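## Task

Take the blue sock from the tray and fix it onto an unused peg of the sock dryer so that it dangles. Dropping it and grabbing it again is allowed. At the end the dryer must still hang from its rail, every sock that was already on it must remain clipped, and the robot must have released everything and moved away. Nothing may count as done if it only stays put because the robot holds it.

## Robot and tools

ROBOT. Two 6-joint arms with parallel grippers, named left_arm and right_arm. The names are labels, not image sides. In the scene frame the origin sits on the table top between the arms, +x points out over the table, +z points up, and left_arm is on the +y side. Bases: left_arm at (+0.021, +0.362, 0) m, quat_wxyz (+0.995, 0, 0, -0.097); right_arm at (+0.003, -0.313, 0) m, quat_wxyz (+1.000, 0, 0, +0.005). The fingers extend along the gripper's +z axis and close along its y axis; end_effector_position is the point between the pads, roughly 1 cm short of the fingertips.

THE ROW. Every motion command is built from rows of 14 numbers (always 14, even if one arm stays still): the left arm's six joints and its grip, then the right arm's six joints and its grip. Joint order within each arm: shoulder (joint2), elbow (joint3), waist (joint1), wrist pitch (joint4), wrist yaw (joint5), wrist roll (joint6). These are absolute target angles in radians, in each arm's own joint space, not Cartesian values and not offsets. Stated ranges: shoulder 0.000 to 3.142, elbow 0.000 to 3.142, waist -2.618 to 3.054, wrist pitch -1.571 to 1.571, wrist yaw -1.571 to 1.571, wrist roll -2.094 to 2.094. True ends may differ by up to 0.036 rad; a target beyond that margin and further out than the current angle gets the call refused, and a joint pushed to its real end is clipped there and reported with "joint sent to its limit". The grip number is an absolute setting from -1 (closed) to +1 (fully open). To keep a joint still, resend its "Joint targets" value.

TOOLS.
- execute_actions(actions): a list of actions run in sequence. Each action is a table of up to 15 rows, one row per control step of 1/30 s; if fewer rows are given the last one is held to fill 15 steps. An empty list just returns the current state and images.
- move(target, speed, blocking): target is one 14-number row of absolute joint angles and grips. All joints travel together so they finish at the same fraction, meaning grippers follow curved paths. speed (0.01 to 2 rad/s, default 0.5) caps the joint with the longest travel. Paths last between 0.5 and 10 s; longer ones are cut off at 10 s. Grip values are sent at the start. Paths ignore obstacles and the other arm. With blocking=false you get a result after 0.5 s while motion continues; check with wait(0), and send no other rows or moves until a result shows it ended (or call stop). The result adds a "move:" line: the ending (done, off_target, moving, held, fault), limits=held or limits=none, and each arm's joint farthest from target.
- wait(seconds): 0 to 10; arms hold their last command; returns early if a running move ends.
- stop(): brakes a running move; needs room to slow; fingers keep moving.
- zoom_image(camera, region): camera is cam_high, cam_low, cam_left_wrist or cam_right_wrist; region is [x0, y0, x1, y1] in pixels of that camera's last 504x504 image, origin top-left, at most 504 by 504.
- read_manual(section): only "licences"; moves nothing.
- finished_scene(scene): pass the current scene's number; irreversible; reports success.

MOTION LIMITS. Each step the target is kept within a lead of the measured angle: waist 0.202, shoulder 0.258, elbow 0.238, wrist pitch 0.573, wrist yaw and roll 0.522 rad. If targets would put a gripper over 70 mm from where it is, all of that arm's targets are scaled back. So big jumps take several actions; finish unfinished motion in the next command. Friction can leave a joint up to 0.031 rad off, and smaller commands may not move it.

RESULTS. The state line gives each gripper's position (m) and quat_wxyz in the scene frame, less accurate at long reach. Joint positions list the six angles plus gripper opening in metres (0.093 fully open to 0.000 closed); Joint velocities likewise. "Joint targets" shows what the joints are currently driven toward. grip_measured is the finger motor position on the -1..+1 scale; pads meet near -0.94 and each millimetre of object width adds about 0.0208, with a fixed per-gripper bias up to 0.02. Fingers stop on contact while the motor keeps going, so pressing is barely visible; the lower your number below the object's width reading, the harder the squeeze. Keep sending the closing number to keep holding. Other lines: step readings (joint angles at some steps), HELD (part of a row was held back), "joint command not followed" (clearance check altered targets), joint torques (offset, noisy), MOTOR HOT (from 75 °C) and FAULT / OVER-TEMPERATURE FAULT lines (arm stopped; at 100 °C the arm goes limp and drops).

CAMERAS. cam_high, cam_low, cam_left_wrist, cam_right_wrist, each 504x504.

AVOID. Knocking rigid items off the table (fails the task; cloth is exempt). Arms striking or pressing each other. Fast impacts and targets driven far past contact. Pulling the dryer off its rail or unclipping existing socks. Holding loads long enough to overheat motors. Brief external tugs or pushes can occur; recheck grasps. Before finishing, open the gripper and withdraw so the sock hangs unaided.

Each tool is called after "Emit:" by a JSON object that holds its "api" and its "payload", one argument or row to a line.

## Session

Emit:
{"api": "execute_actions", "payload": {
  "actions": []
}}

Scene clock: 0.00 s.
left_arm: end_effector_position=(+0.2124, +0.2449, +0.1157) grip_measured=+1.000 end_effector_quat_wxyz=(-0.079, -0.539, +0.835, +0.080) | right_arm: end_effector_position=(+0.1156, -0.1451, +0.3283) grip_measured=+1.000 end_effector_quat_wxyz=(+0.250, -0.065, +0.806, +0.533)
Joint names: [shoulder, elbow, waist, wrist pitch, wrist yaw, wrist roll]
Joint positions: left_arm=[ 1.59   1.249 -0.309 -1.447  0.062 -1.642  0.093] | right_arm=[ 0.566  1.007  0.304 -0.919 -0.838  0.684  0.093]
Joint velocities: left_arm=[-0.002  0.002  0.017 -0.007 -0.051 -0.007  0.   ] | right_arm=[-0.022 -0.002  0.007 -0.037 -0.022 -0.066  0.   ]
Joint torques (N m, as the arm reports them, + toward a larger angle): no reading
Motor temperatures (°C, as the motors report them): left_arm=[30 32 27 30 30 27] | right_arm=[31 30 30 32 31 29]
Joint targets: left_arm=[1.590 1.249 -0.309 -1.447 0.062 -1.642] | right_arm=[0.566 1.007 0.304 -0.919 -0.838 0.684]

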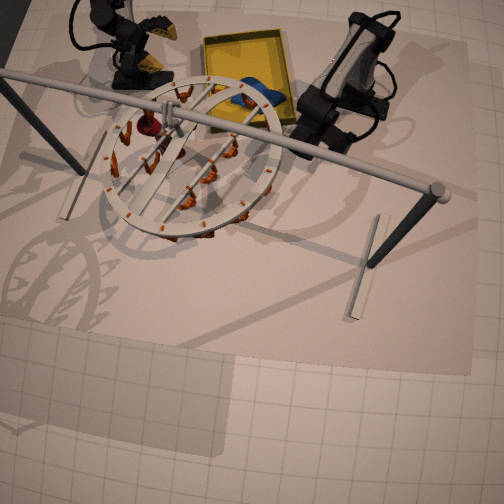

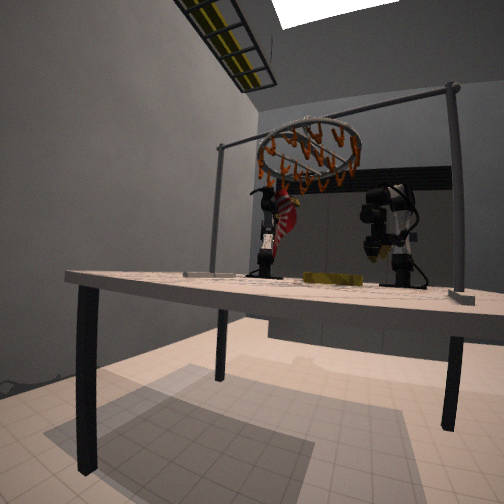

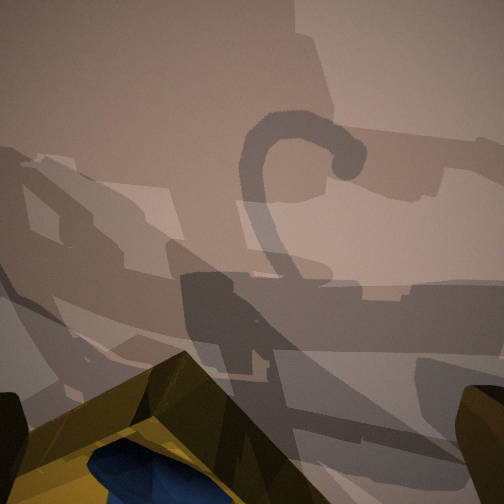

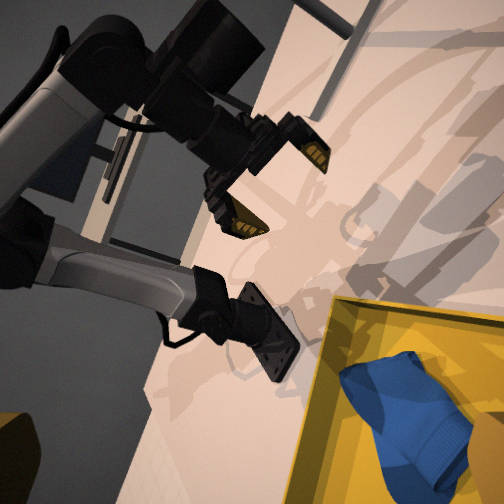

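Emit:
{"api": "move", "payload": {
  "target": [1.4,1.35,-1.3,-1.25,0,0,1, 0.3,0.5,0.8,0.4,0,0,1],
  "speed": 0.9
}}

Scene clock: 2.80 s.
left_arm: end_effector_position=(+0.0428, +0.0829, +0.1740) grip_measured=+1.000 end_effector_quat_wxyz=(+0.072, +0.670, +0.735, -0.074) | right_arm: end_effector_position=(+0.1400, -0.1703, +0.4394) grip_measured=+1.000 end_effector_quat_wxyz=(+0.810, -0.185, +0.432, +0.350)
Joint names: [shoulder, elbow, waist, wrist pitch, wrist yaw, wrist roll]
Joint positions: left_arm=[ 1.422  1.327 -1.292 -1.27   0.012 -0.009  0.093] | right_arm=[ 0.315  0.522  0.788  0.384 -0.011  0.01   0.093]
Joint velocities: left_arm=[ 0.002  0.022 -0.012 -0.037 -0.022 -0.022  0.   ] | right_arm=[ 0.007  0.007  0.012  0.022 -0.022 -0.022  0.   ]
Joint torques (N m, as the arm reports them, + toward a larger angle): left_arm=[-7.71 10.33 -0.66  1.19 -0.16  0.1 ] | right_arm=[ 0.72  5.65  0.89  1.52  0.22 -0.05]
Motor temperatures (°C, as the motors report them): left_arm=[31 33 27 30 30 27] | right_arm=[31 31 30 33 31 29]
Joint targets: left_arm=[1.400 1.350 -1.300 -1.250 -0.000 0.000] | right_arm=[0.300 0.500 0.800 0.400 0.000 -0.000]
move: off_target (left_arm, right_arm); limits=none; left_arm: farthest joint: the elbow, 0.023 radians from its target (0.101 radians at the start); right_arm: farthest joint: the elbow, 0.022 radians from its target (0.507 radians at the start)

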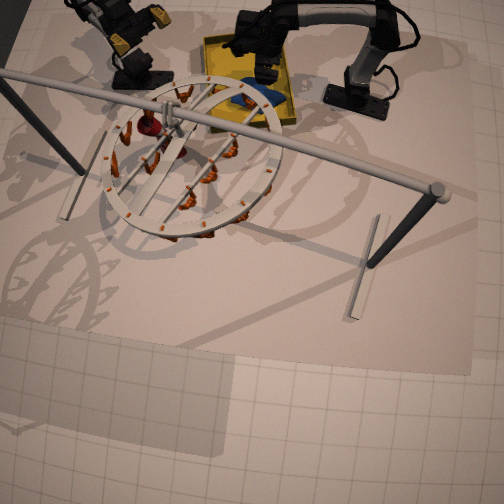

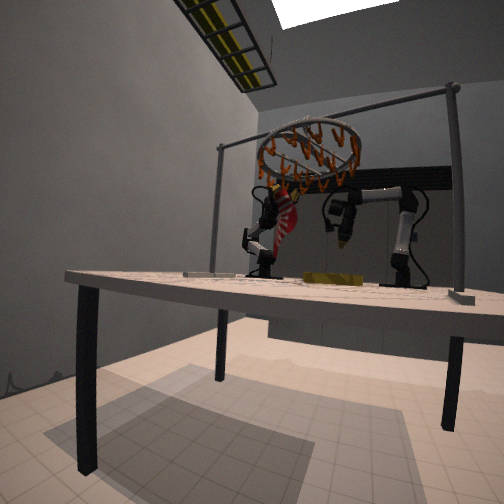

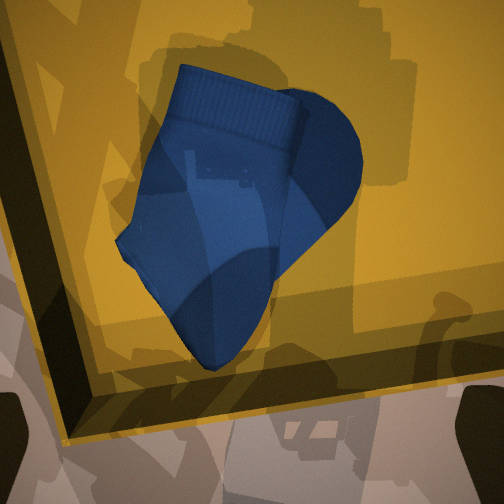

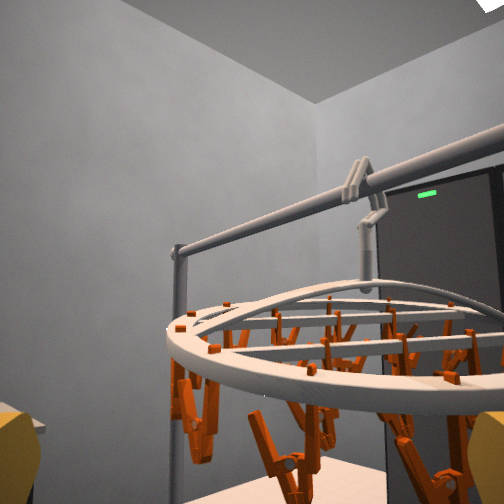

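Emit:
{"api": "move", "payload": {
  "target": [0.5,0.8,-0.74,-0.1,0,0,1, 1.015,0.37,1.33,-0.19,0,1.57,-0.1],
  "speed": 0.9
}}

Scene clock: 5.70 s.
left_arm: end_effector_position=(+0.1632, +0.1629, +0.4193) grip_measured=+1.000 end_effector_quat_wxyz=(+0.682, +0.291, +0.569, -0.355) | right_arm: end_effector_position=(+0.0695, -0.0396, +0.0698) grip_measured=-0.098 end_effector_quat_wxyz=(+0.044, +0.105, +0.921, +0.374)
Joint names: [shoulder, elbow, waist, wrist pitch, wrist yaw, wrist roll]
Joint positions: left_arm=[ 0.518  0.823 -0.751 -0.121  0.009 -0.009  0.093] | right_arm=[ 1.002  0.387  1.318 -0.184 -0.008  1.559  0.04 ]
Joint velocities: left_arm=[-0.002  0.007  0.017 -0.007 -0.081 -0.022  0.   ] | right_arm=[-0.007 -0.002  0.002 -0.037 -0.051 -0.022  0.   ]
Joint torques (N m, as the arm reports them, + toward a larger angle): left_arm=[-0.14  6.07  1.06  2.61 -0.13  0.11] | right_arm=[-1.17  6.52  0.68  1.39  0.25  0.14]
Motor temperatures (°C, as the motors report them): left_arm=[31 33 27 31 30 27] | right_arm=[31 31 30 33 31 29]
Joint targets: left_arm=[0.500 0.800 -0.740 -0.100 0.000 -0.000] | right_arm=[1.015 0.370 1.330 -0.190 -0.000 1.570]
move: off_target (left_arm); limits=none; left_arm: farthest joint: the elbow, 0.023 radians from its target (0.527 radians at the start); right_arm: farthest joint: the elbow, 0.017 radians from its target (0.152 radians at the start)

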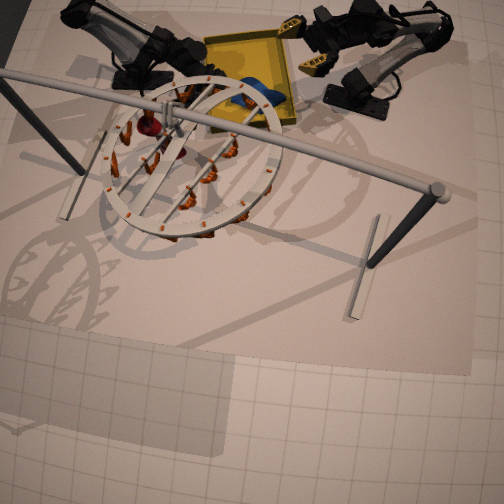

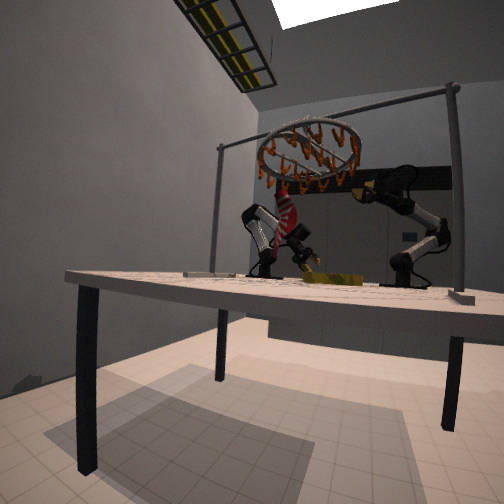

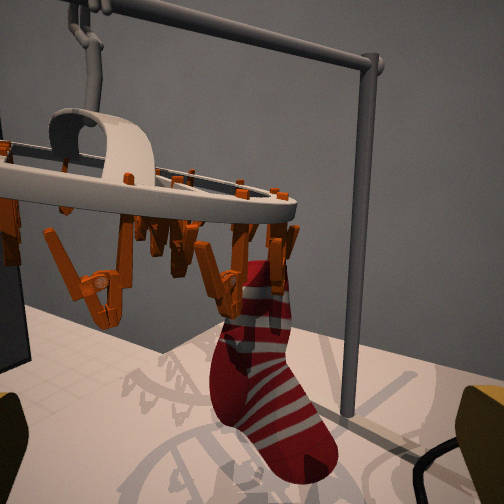

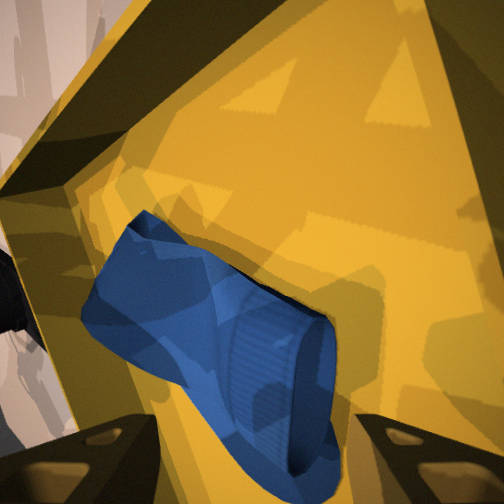

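Emit:
{"api": "move", "payload": {
  "target": [0.5,0.8,-0.74,-0.1,0,0,1, 1.2,0.275,1.37,0.12,0,1.57,-0.1],
  "speed": 0.3
}}

Scene clock: 7.60 s.
left_arm: end_effector_position=(+0.1632, +0.1629, +0.4193) grip_measured=+1.000 end_effector_quat_wxyz=(+0.682, +0.292, +0.569, -0.355) | right_arm: end_effector_position=(+0.0712, -0.0022, +0.0704) grip_measured=-0.099 end_effector_quat_wxyz=(+0.056, +0.090, +0.889, +0.445)
Joint names: [shoulder, elbow, waist, wrist pitch, wrist yaw, wrist roll]
Joint positions: left_arm=[ 0.518  0.823 -0.751 -0.121  0.009 -0.008  0.093] | right_arm=[1.159 0.33  1.355 0.189 0.018 1.559 0.04 ]
Joint velocities: left_arm=[ 0.002 -0.002 -0.012 -0.007 -0.051  0.022  0.   ] | right_arm=[-0.007 -0.022 -0.017 -0.051  0.081 -0.022  0.001]
Joint torques (N m, as the arm reports them, + toward a larger angle): left_arm=[-0.17  6.38  1.02  2.55 -0.17  0.14] | right_arm=[ 0.02  3.27  1.04  0.93 -0.02  0.12]
Motor temperatures (°C, as the motors report them): left_arm=[31 33 27 32 30 27] | right_arm=[31 31 30 34 31 29]
Joint targets: left_arm=[0.500 0.800 -0.740 -0.100 0.000 0.000] | right_arm=[1.200 0.275 1.370 0.120 0.000 1.570]
move: off_target (left_arm, right_arm); limits=none; left_arm: farthest joint: the elbow, 0.023 radians from its target (0.023 radians at the start); right_arm: farthest joint: the wrist pitch, 0.069 radians from its target (0.304 radians at the start)

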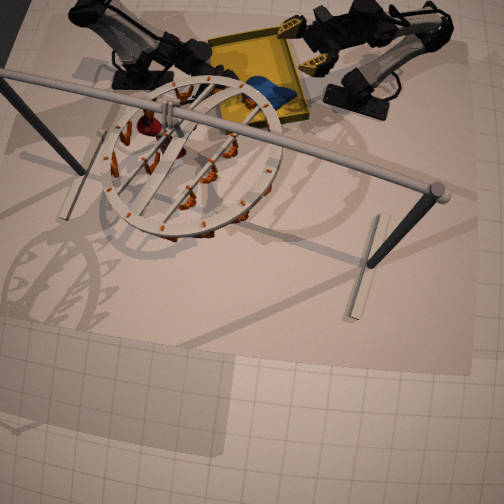

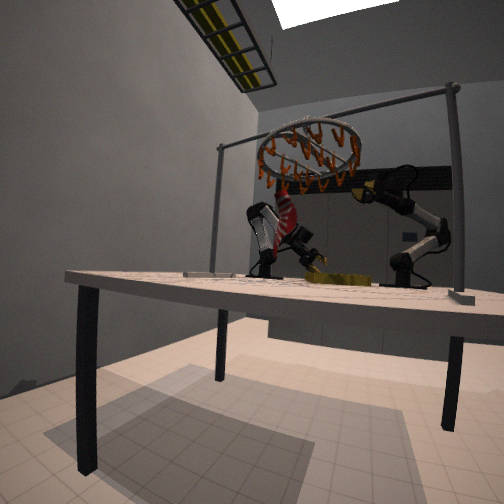

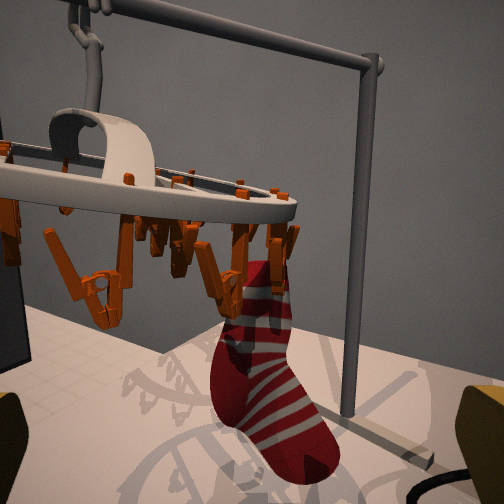

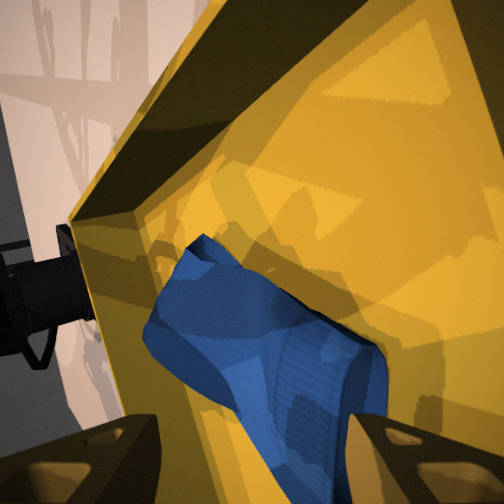

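Emit:
{"api": "move", "payload": {
  "target": [0.5,0.8,-0.74,-0.1,0,0,1, 1.16,0.6,1.4,0.0,0,1.57,-0.3]
}}

Emit:
{"api": "move", "payload": {
  "target": [0.5,0.8,-0.74,-0.1,0,0,1, 1.42,0.94,1.42,-0.665,0,1.57,-0.3]
}}

Scene clock: 9.07 s.
left_arm: end_effector_position=(+0.1632, +0.1629, +0.4194) grip_measured=+1.000 end_effector_quat_wxyz=(+0.682, +0.292, +0.569, -0.355) | right_arm: end_effector_position=(+0.0660, +0.0365, +0.1391) grip_measured=-0.298 end_effector_quat_wxyz=(+0.049, +0.073, +0.876, +0.475)
Joint names: [shoulder, elbow, waist, wrist pitch, wrist yaw, wrist roll]
Joint positions: left_arm=[ 0.518  0.823 -0.751 -0.12   0.009 -0.008  0.093] | right_arm=[1.159 0.578 1.388 0.006 0.011 1.559 0.031]
Joint velocities: left_arm=[-0.012  0.017  0.002 -0.022 -0.037  0.007  0.   ] | right_arm=[-0.002  0.007 -0.022  0.022 -0.081 -0.051 -0.   ]
Joint torques (N m, as the arm reports them, + toward a larger angle): left_arm=[-0.1   6.17  0.97  2.54 -0.22  0.07] | right_arm=[-3.61  9.83  0.78  1.66  0.02  0.13]
Motor temperatures (°C, as the motors report them): left_arm=[31 34 27 33 30 27] | right_arm=[31 31 30 34 31 29]
Joint targets: left_arm=[0.500 0.800 -0.740 -0.100 -0.000 -0.000] | right_arm=[1.160 0.600 1.400 0.000 -0.000 1.570]
move: off_target (left_arm, right_arm); limits=none; left_arm: farthest joint: the elbow, 0.023 radians from its target (0.023 radians at the start); right_arm: farthest joint: the elbow, 0.022 radians from its target (0.271 radians at the start)

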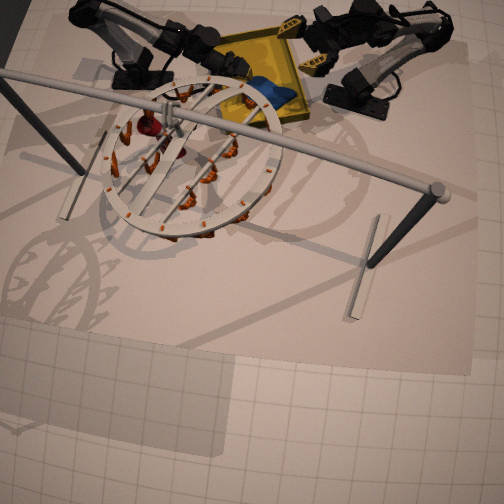

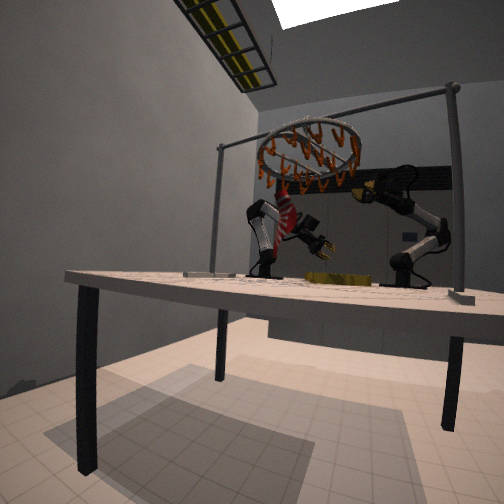

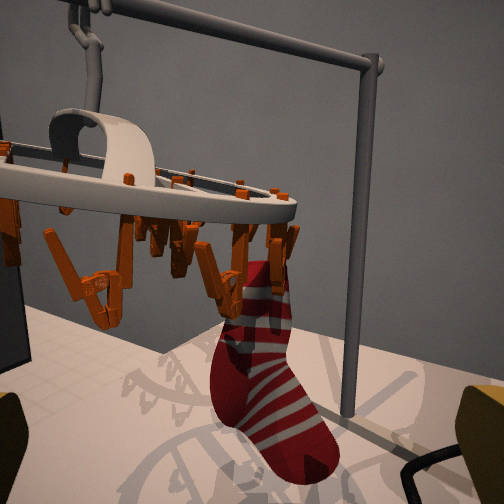

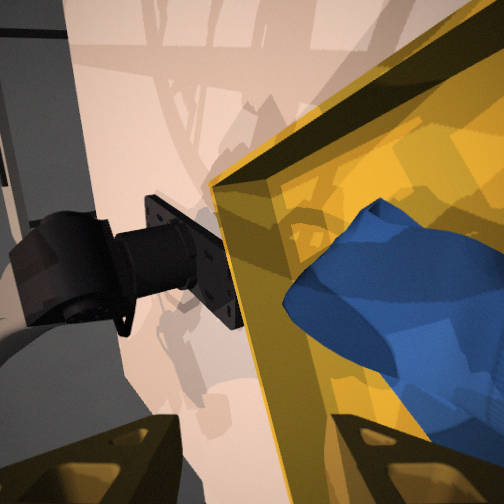

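Scene clock: 11.17 s.
left_arm: end_effector_position=(+0.1632, +0.1629, +0.4194) grip_measured=+1.000 end_effector_quat_wxyz=(+0.682, +0.292, +0.569, -0.355) | right_arm: end_effector_position=(+0.0537, +0.0021, +0.0890) grip_measured=-0.298 end_effector_quat_wxyz=(+0.023, +0.070, +0.976, +0.207)
Joint names: [shoulder, elbow, waist, wrist pitch, wrist yaw, wrist roll]
Joint positions: left_arm=[ 0.518  0.823 -0.751 -0.12   0.009 -0.008  0.093] | right_arm=[ 1.406  0.911  1.408 -0.657  0.011  1.56   0.031]
Joint velocities: left_arm=[-0.012 -0.002 -0.007 -0.081  0.022 -0.022  0.   ] | right_arm=[-0.002 -0.027  0.002 -0.007  0.007 -0.007  0.002]
Joint torques (N m, as the arm reports them, + toward a larger angle): left_arm=[-0.06  6.12  0.89  2.53 -0.2   0.09] | right_arm=[-4.05  9.71  0.82  0.9   0.06  0.16]
Motor temperatures (°C, as the motors report them): left_arm=[31 34 27 33 30 27] | right_arm=[31 31 30 34 31 29]
Joint targets: left_arm=[0.500 0.800 -0.740 -0.100 0.000 0.000] | right_arm=[1.420 0.940 1.420 -0.665 0.000 1.570]
move: off_target (left_arm, right_arm); limits=none; left_arm: farthest joint: the elbow, 0.023 radians from its target (0.023 radians at the start); right_arm: farthest joint: the elbow, 0.029 radians from its target (0.362 radians at the start)

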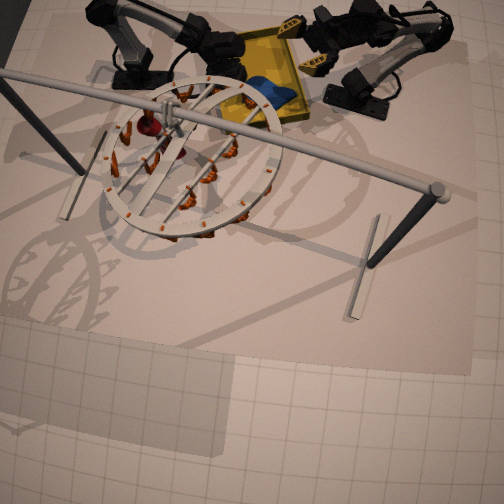

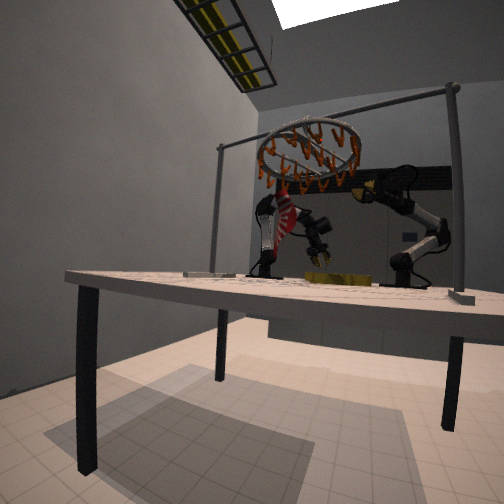

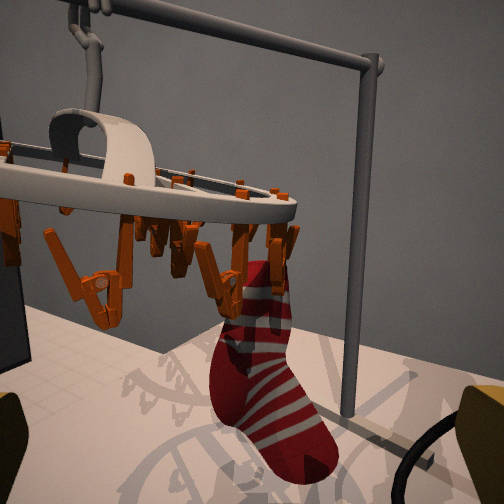

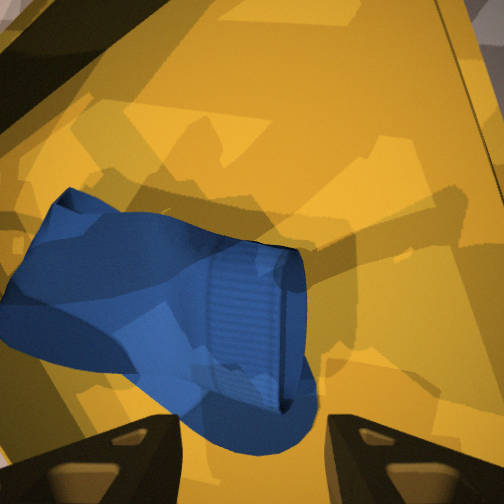

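Emit:
{"api": "move", "payload": {
  "target": [0.5,0.8,-0.74,-0.1,0,0,1, 1.572,0.768,1.44,-0.36,0,1.57,-0.3],
  "speed": 0.2
}}

Scene clock: 13.37 s.
left_arm: end_effector_position=(+0.1632, +0.1629, +0.4194) grip_measured=+1.000 end_effector_quat_wxyz=(+0.682, +0.292, +0.569, -0.355) | right_arm: end_effector_position=(+0.0492, +0.0179, +0.0286) grip_measured=-0.298 end_effector_quat_wxyz=(+0.021, +0.060, +0.976, +0.210)
Joint names: [shoulder, elbow, waist, wrist pitch, wrist yaw, wrist roll]
Joint positions: left_arm=[ 0.518  0.823 -0.751 -0.12   0.009 -0.008  0.093] | right_arm=[ 1.56   0.788  1.428 -0.374  0.011  1.56   0.031]
Joint velocities: left_arm=[-0.002 -0.002 -0.017 -0.037 -0.007  0.037  0.   ] | right_arm=[-0.002 -0.012 -0.007  0.037 -0.007 -0.007  0.   ]
Joint torques (N m, as the arm reports them, + toward a larger angle): left_arm=[-0.47  6.15  0.79  2.6  -0.18  0.13] | right_arm=[-5.09  5.33  0.81  1.09  0.03  0.15]
Motor temperatures (°C, as the motors report them): left_arm=[31 34 27 34 30 27] | right_arm=[31 32 30 34 31 29]
Joint targets: left_arm=[0.500 0.800 -0.740 -0.100 -0.000 -0.000] | right_arm=[1.572 0.768 1.440 -0.360 0.000 1.570]
move: off_target (left_arm); limits=none; left_arm: farthest joint: the elbow, 0.023 radians from its target (0.023 radians at the start); right_arm: farthest joint: the elbow, 0.020 radians from its target (0.143 radians at the start)

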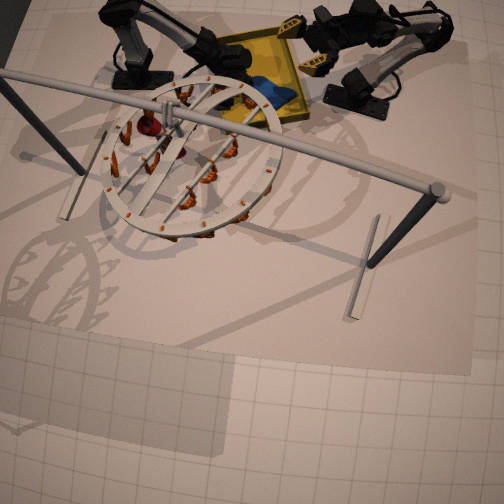

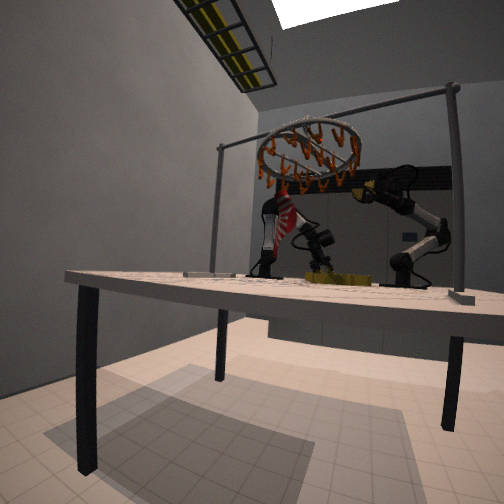

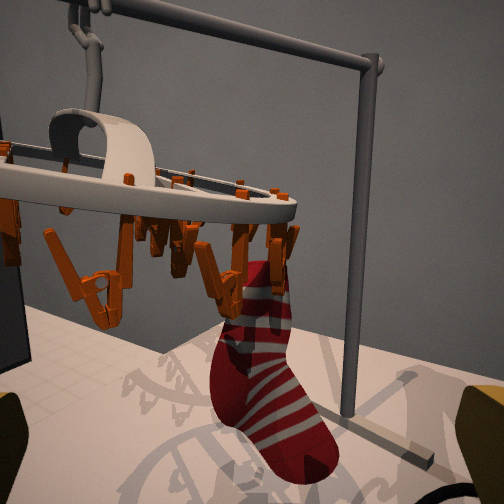

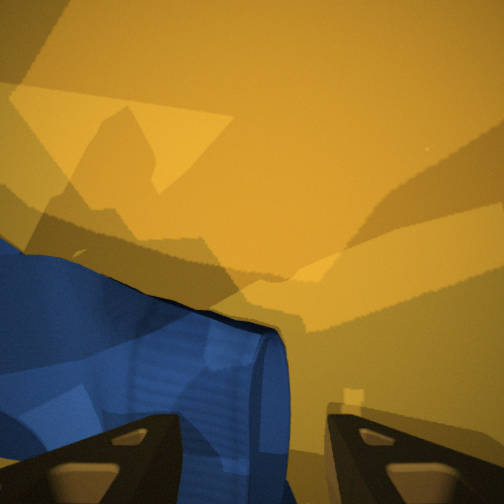

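Emit:
{"api": "move", "payload": {
  "target": [0.5,0.8,-0.74,-0.1,0,0,1, 1.605,0.768,1.44,-0.30,0,1.57,-0.4],
  "speed": 0.1
}}

Emit:
{"api": "move", "payload": {
  "target": [0.5,0.8,-0.74,-0.1,0,0,1, 1.605,0.768,1.44,-0.30,0,1.57,-1]
}}

Emit:
{"api": "move", "payload": {
  "target": [0.3,0.0,-1.4,0.66,0,0,1, 1.72,2.08,1.55,-1.57,0,0,-1],
  "speed": 0.6
}}

Emit:
{"api": "zoom_image", "payload": {
  "camera": "cam_low",
  "region": [270, 170, 400, 300]
}}

Scene clock: 14.80 s.
left_arm: end_effector_position=(+0.1632, +0.1629, +0.4194) grip_measured=+1.000 end_effector_quat_wxyz=(+0.682, +0.292, +0.569, -0.355) | right_arm: end_effector_position=(+0.0505, +0.0279, +0.0245) grip_measured=-0.398 end_effector_quat_wxyz=(+0.021, +0.060, +0.973, +0.223)
Joint names: [shoulder, elbow, waist, wrist pitch, wrist yaw, wrist roll]
Joint positions: left_arm=[ 0.518  0.823 -0.751 -0.12   0.009 -0.008  0.093] | right_arm=[ 1.592  0.788  1.428 -0.316  0.011  1.56   0.026]
Joint velocities: left_arm=[-0.022 -0.002  0.002  0.007  0.022  0.007  0.   ] | right_arm=[-0.017  0.007 -0.007 -0.007  0.007 -0.037 -0.   ]
Joint torques (N m, as the arm reports them, + toward a larger angle): left_arm=[-0.31  6.21  1.22  2.56 -0.16  0.  ] | right_arm=[-5.17  5.23  0.77  1.14  0.05  0.14]
Motor temperatures (°C, as the motors report them): left_arm=[31 34 27 34 30 27] | right_arm=[31 32 30 34 31 29]
Joint targets: left_arm=[0.500 0.800 -0.740 -0.100 0.000 0.000] | right_arm=[1.605 0.768 1.440 -0.300 -0.000 1.570]
move: off_target (left_arm); limits=none; left_arm: farthest joint: the elbow, 0.023 radians from its target (0.023 radians at the start); right_arm: farthest joint: the elbow, 0.020 radians from its target (0.020 radians at the start)

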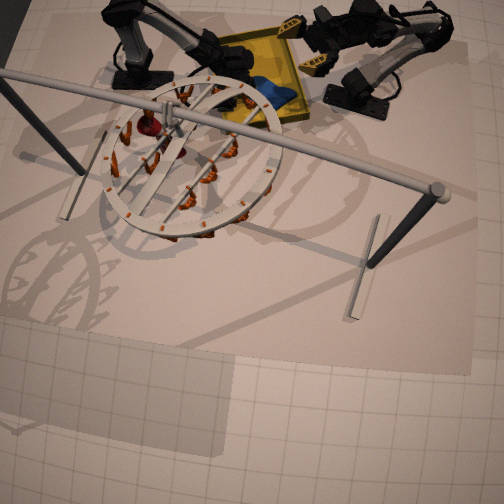

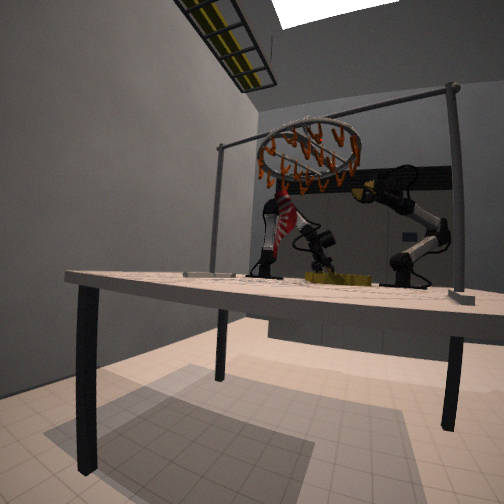

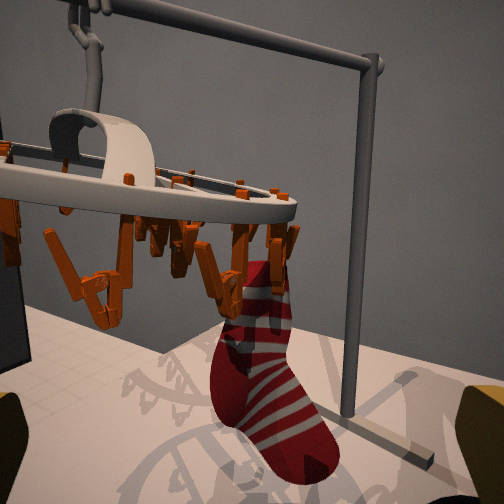

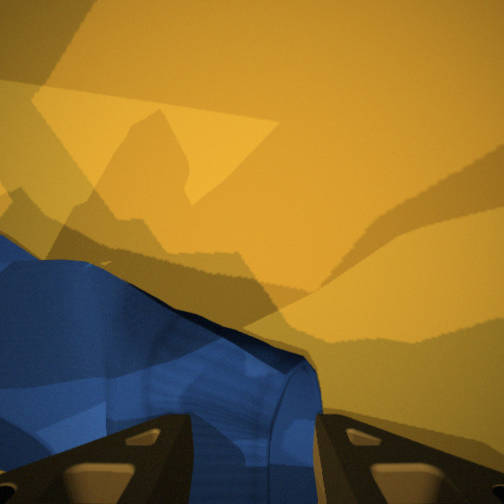

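Scene clock: 15.50 s.
left_arm: end_effector_position=(+0.1632, +0.1629, +0.4194) grip_measured=+1.000 end_effector_quat_wxyz=(+0.682, +0.292, +0.569, -0.355) | right_arm: end_effector_position=(+0.0505, +0.0281, +0.0246) grip_measured=-0.985 end_effector_quat_wxyz=(+0.022, +0.060, +0.973, +0.223)
Joint names: [shoulder, elbow, waist, wrist pitch, wrist yaw, wrist roll]
Joint positions: left_arm=[ 0.518  0.823 -0.751 -0.12   0.009 -0.008  0.093] | right_arm=[ 1.592  0.788  1.428 -0.315  0.011  1.56   0.   ]
Joint velocities: left_arm=[-0.007 -0.002  0.012  0.007 -0.037  0.022  0.   ] | right_arm=[ 0.007 -0.002  0.002 -0.037 -0.037  0.007  0.   ]
Joint torques (N m, as the arm reports them, + toward a larger angle): left_arm=[-0.19  6.18  1.02  2.61 -0.13  0.12] | right_arm=[-5.17  5.17  0.88  1.17  0.06  0.13]
Motor temperatures (°C, as the motors report them): left_arm=[31 34 27 34 30 27] | right_arm=[31 32 30 34 31 29]
Joint targets: left_arm=[0.500 0.800 -0.740 -0.100 -0.000 0.000] | right_arm=[1.605 0.768 1.440 -0.300 -0.000 1.570]
move: off_target (left_arm); limits=none; left_arm: farthest joint: the elbow, 0.023 radians from its target (0.023 radians at the start); right_arm: farthest joint: the elbow, 0.020 radians from its target (0.020 radians at the start)

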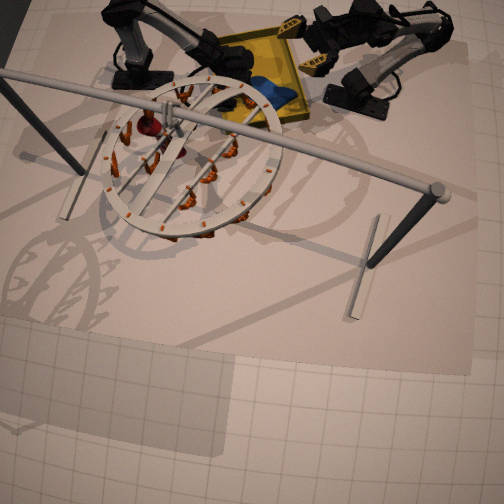

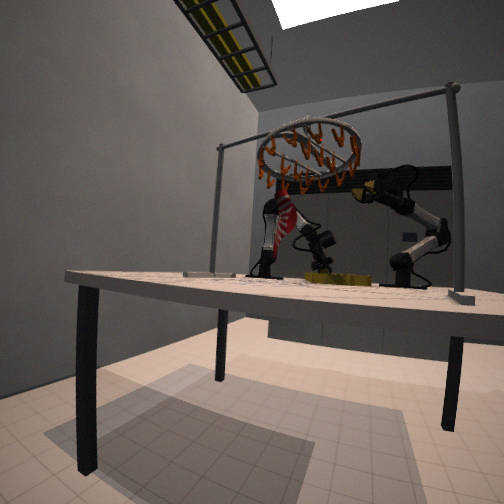

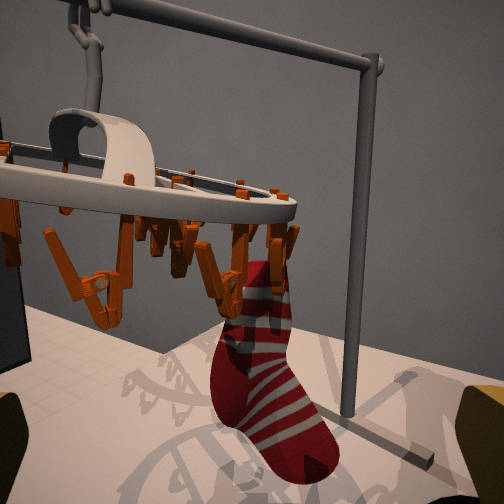

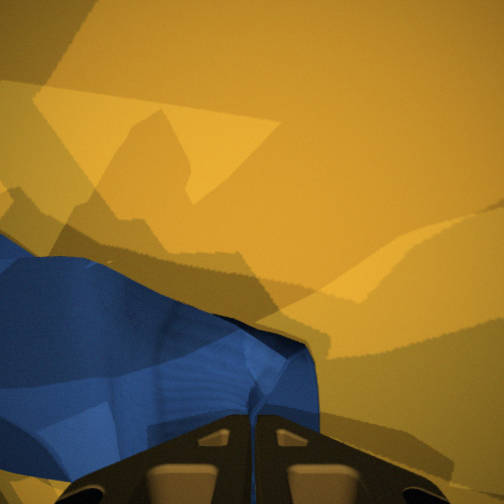

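Scene clock: 18.93 s.
left_arm: end_effector_position=(+0.0196, +0.1116, +0.2614) grip_measured=+1.000 end_effector_quat_wxyz=(+0.572, +0.408, +0.411, -0.581) | right_arm: end_effector_position=(+0.0129, +0.0363, +0.2880) grip_measured=-0.985 end_effector_quat_wxyz=(-0.130, +0.684, -0.708, -0.121)
Joint names: [shoulder, elbow, waist, wrist pitch, wrist yaw, wrist roll]
Joint positions: left_arm=[ 0.325  0.02  -1.389  0.64  -0.009 -0.009  0.093] | right_arm=[ 1.705  2.054  1.538 -1.563  0.011  0.011  0.   ]
Joint velocities: left_arm=[-0.007 -0.007  0.012  0.037 -0.022 -0.007  0.   ] | right_arm=[ 0.002 -0.017 -0.002 -0.022  0.007 -0.022  0.   ]
Joint torques (N m, as the arm reports them, + toward a larger angle): left_arm=[-0.65  7.73 -0.71  2.44  0.01  0.09] | right_arm=[-5.73  8.47  0.73  0.84  0.02 -0.05]
Motor temperatures (°C, as the motors report them): left_arm=[31 34 27 35 30 27] | right_arm=[32 32 30 34 31 29]
Joint targets: left_arm=[0.300 0.001 -1.400 0.660 -0.000 -0.000] | right_arm=[1.720 2.080 1.550 -1.570 0.000 -0.000]
move: off_target (left_arm, right_arm); limits=none; left_arm: farthest joint: the shoulder, 0.025 radians from its target (0.218 radians at the start); right_arm: farthest joint: the elbow, 0.026 radians from its target (1.292 radians at the start)

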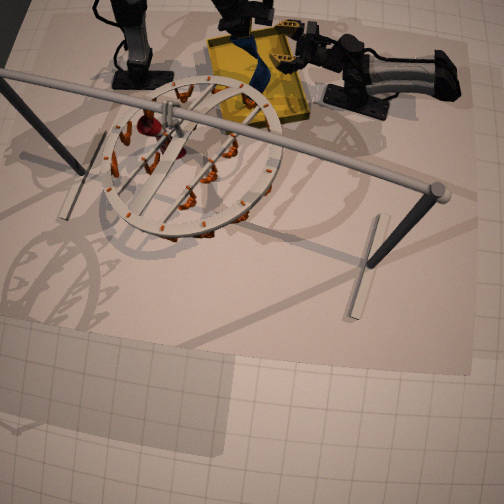

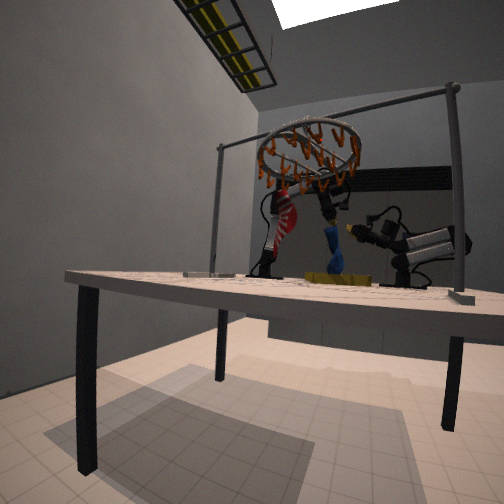

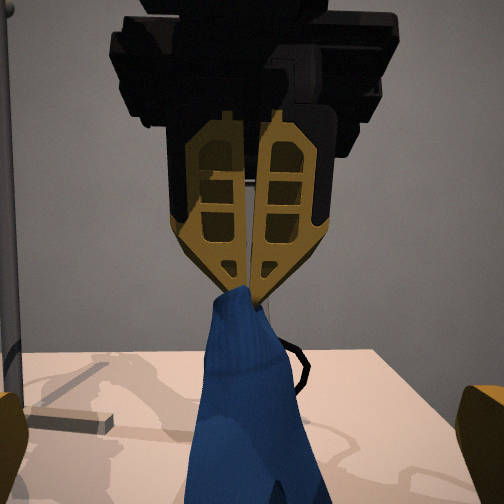

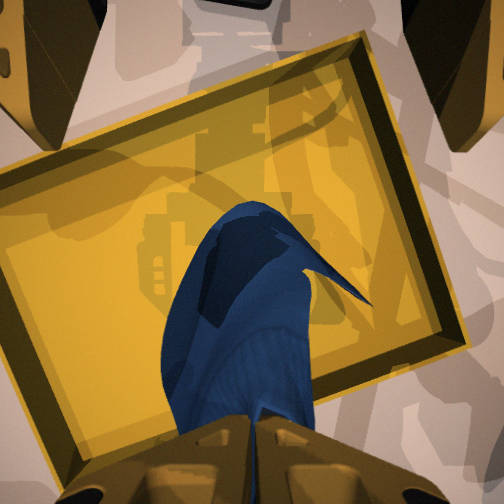

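Region (270, 170, 400, 300) of cam_low's 504x504 image, scaled by 3.877, with more detail than that image has.

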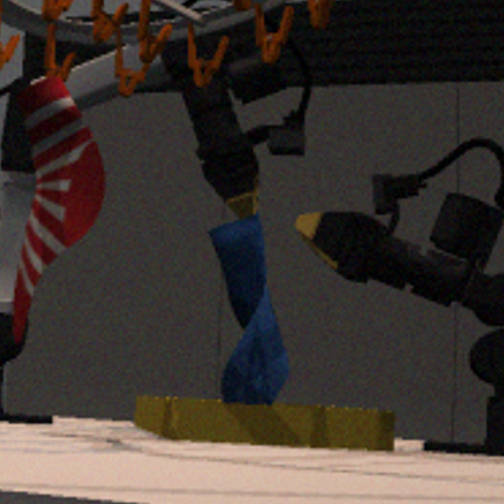

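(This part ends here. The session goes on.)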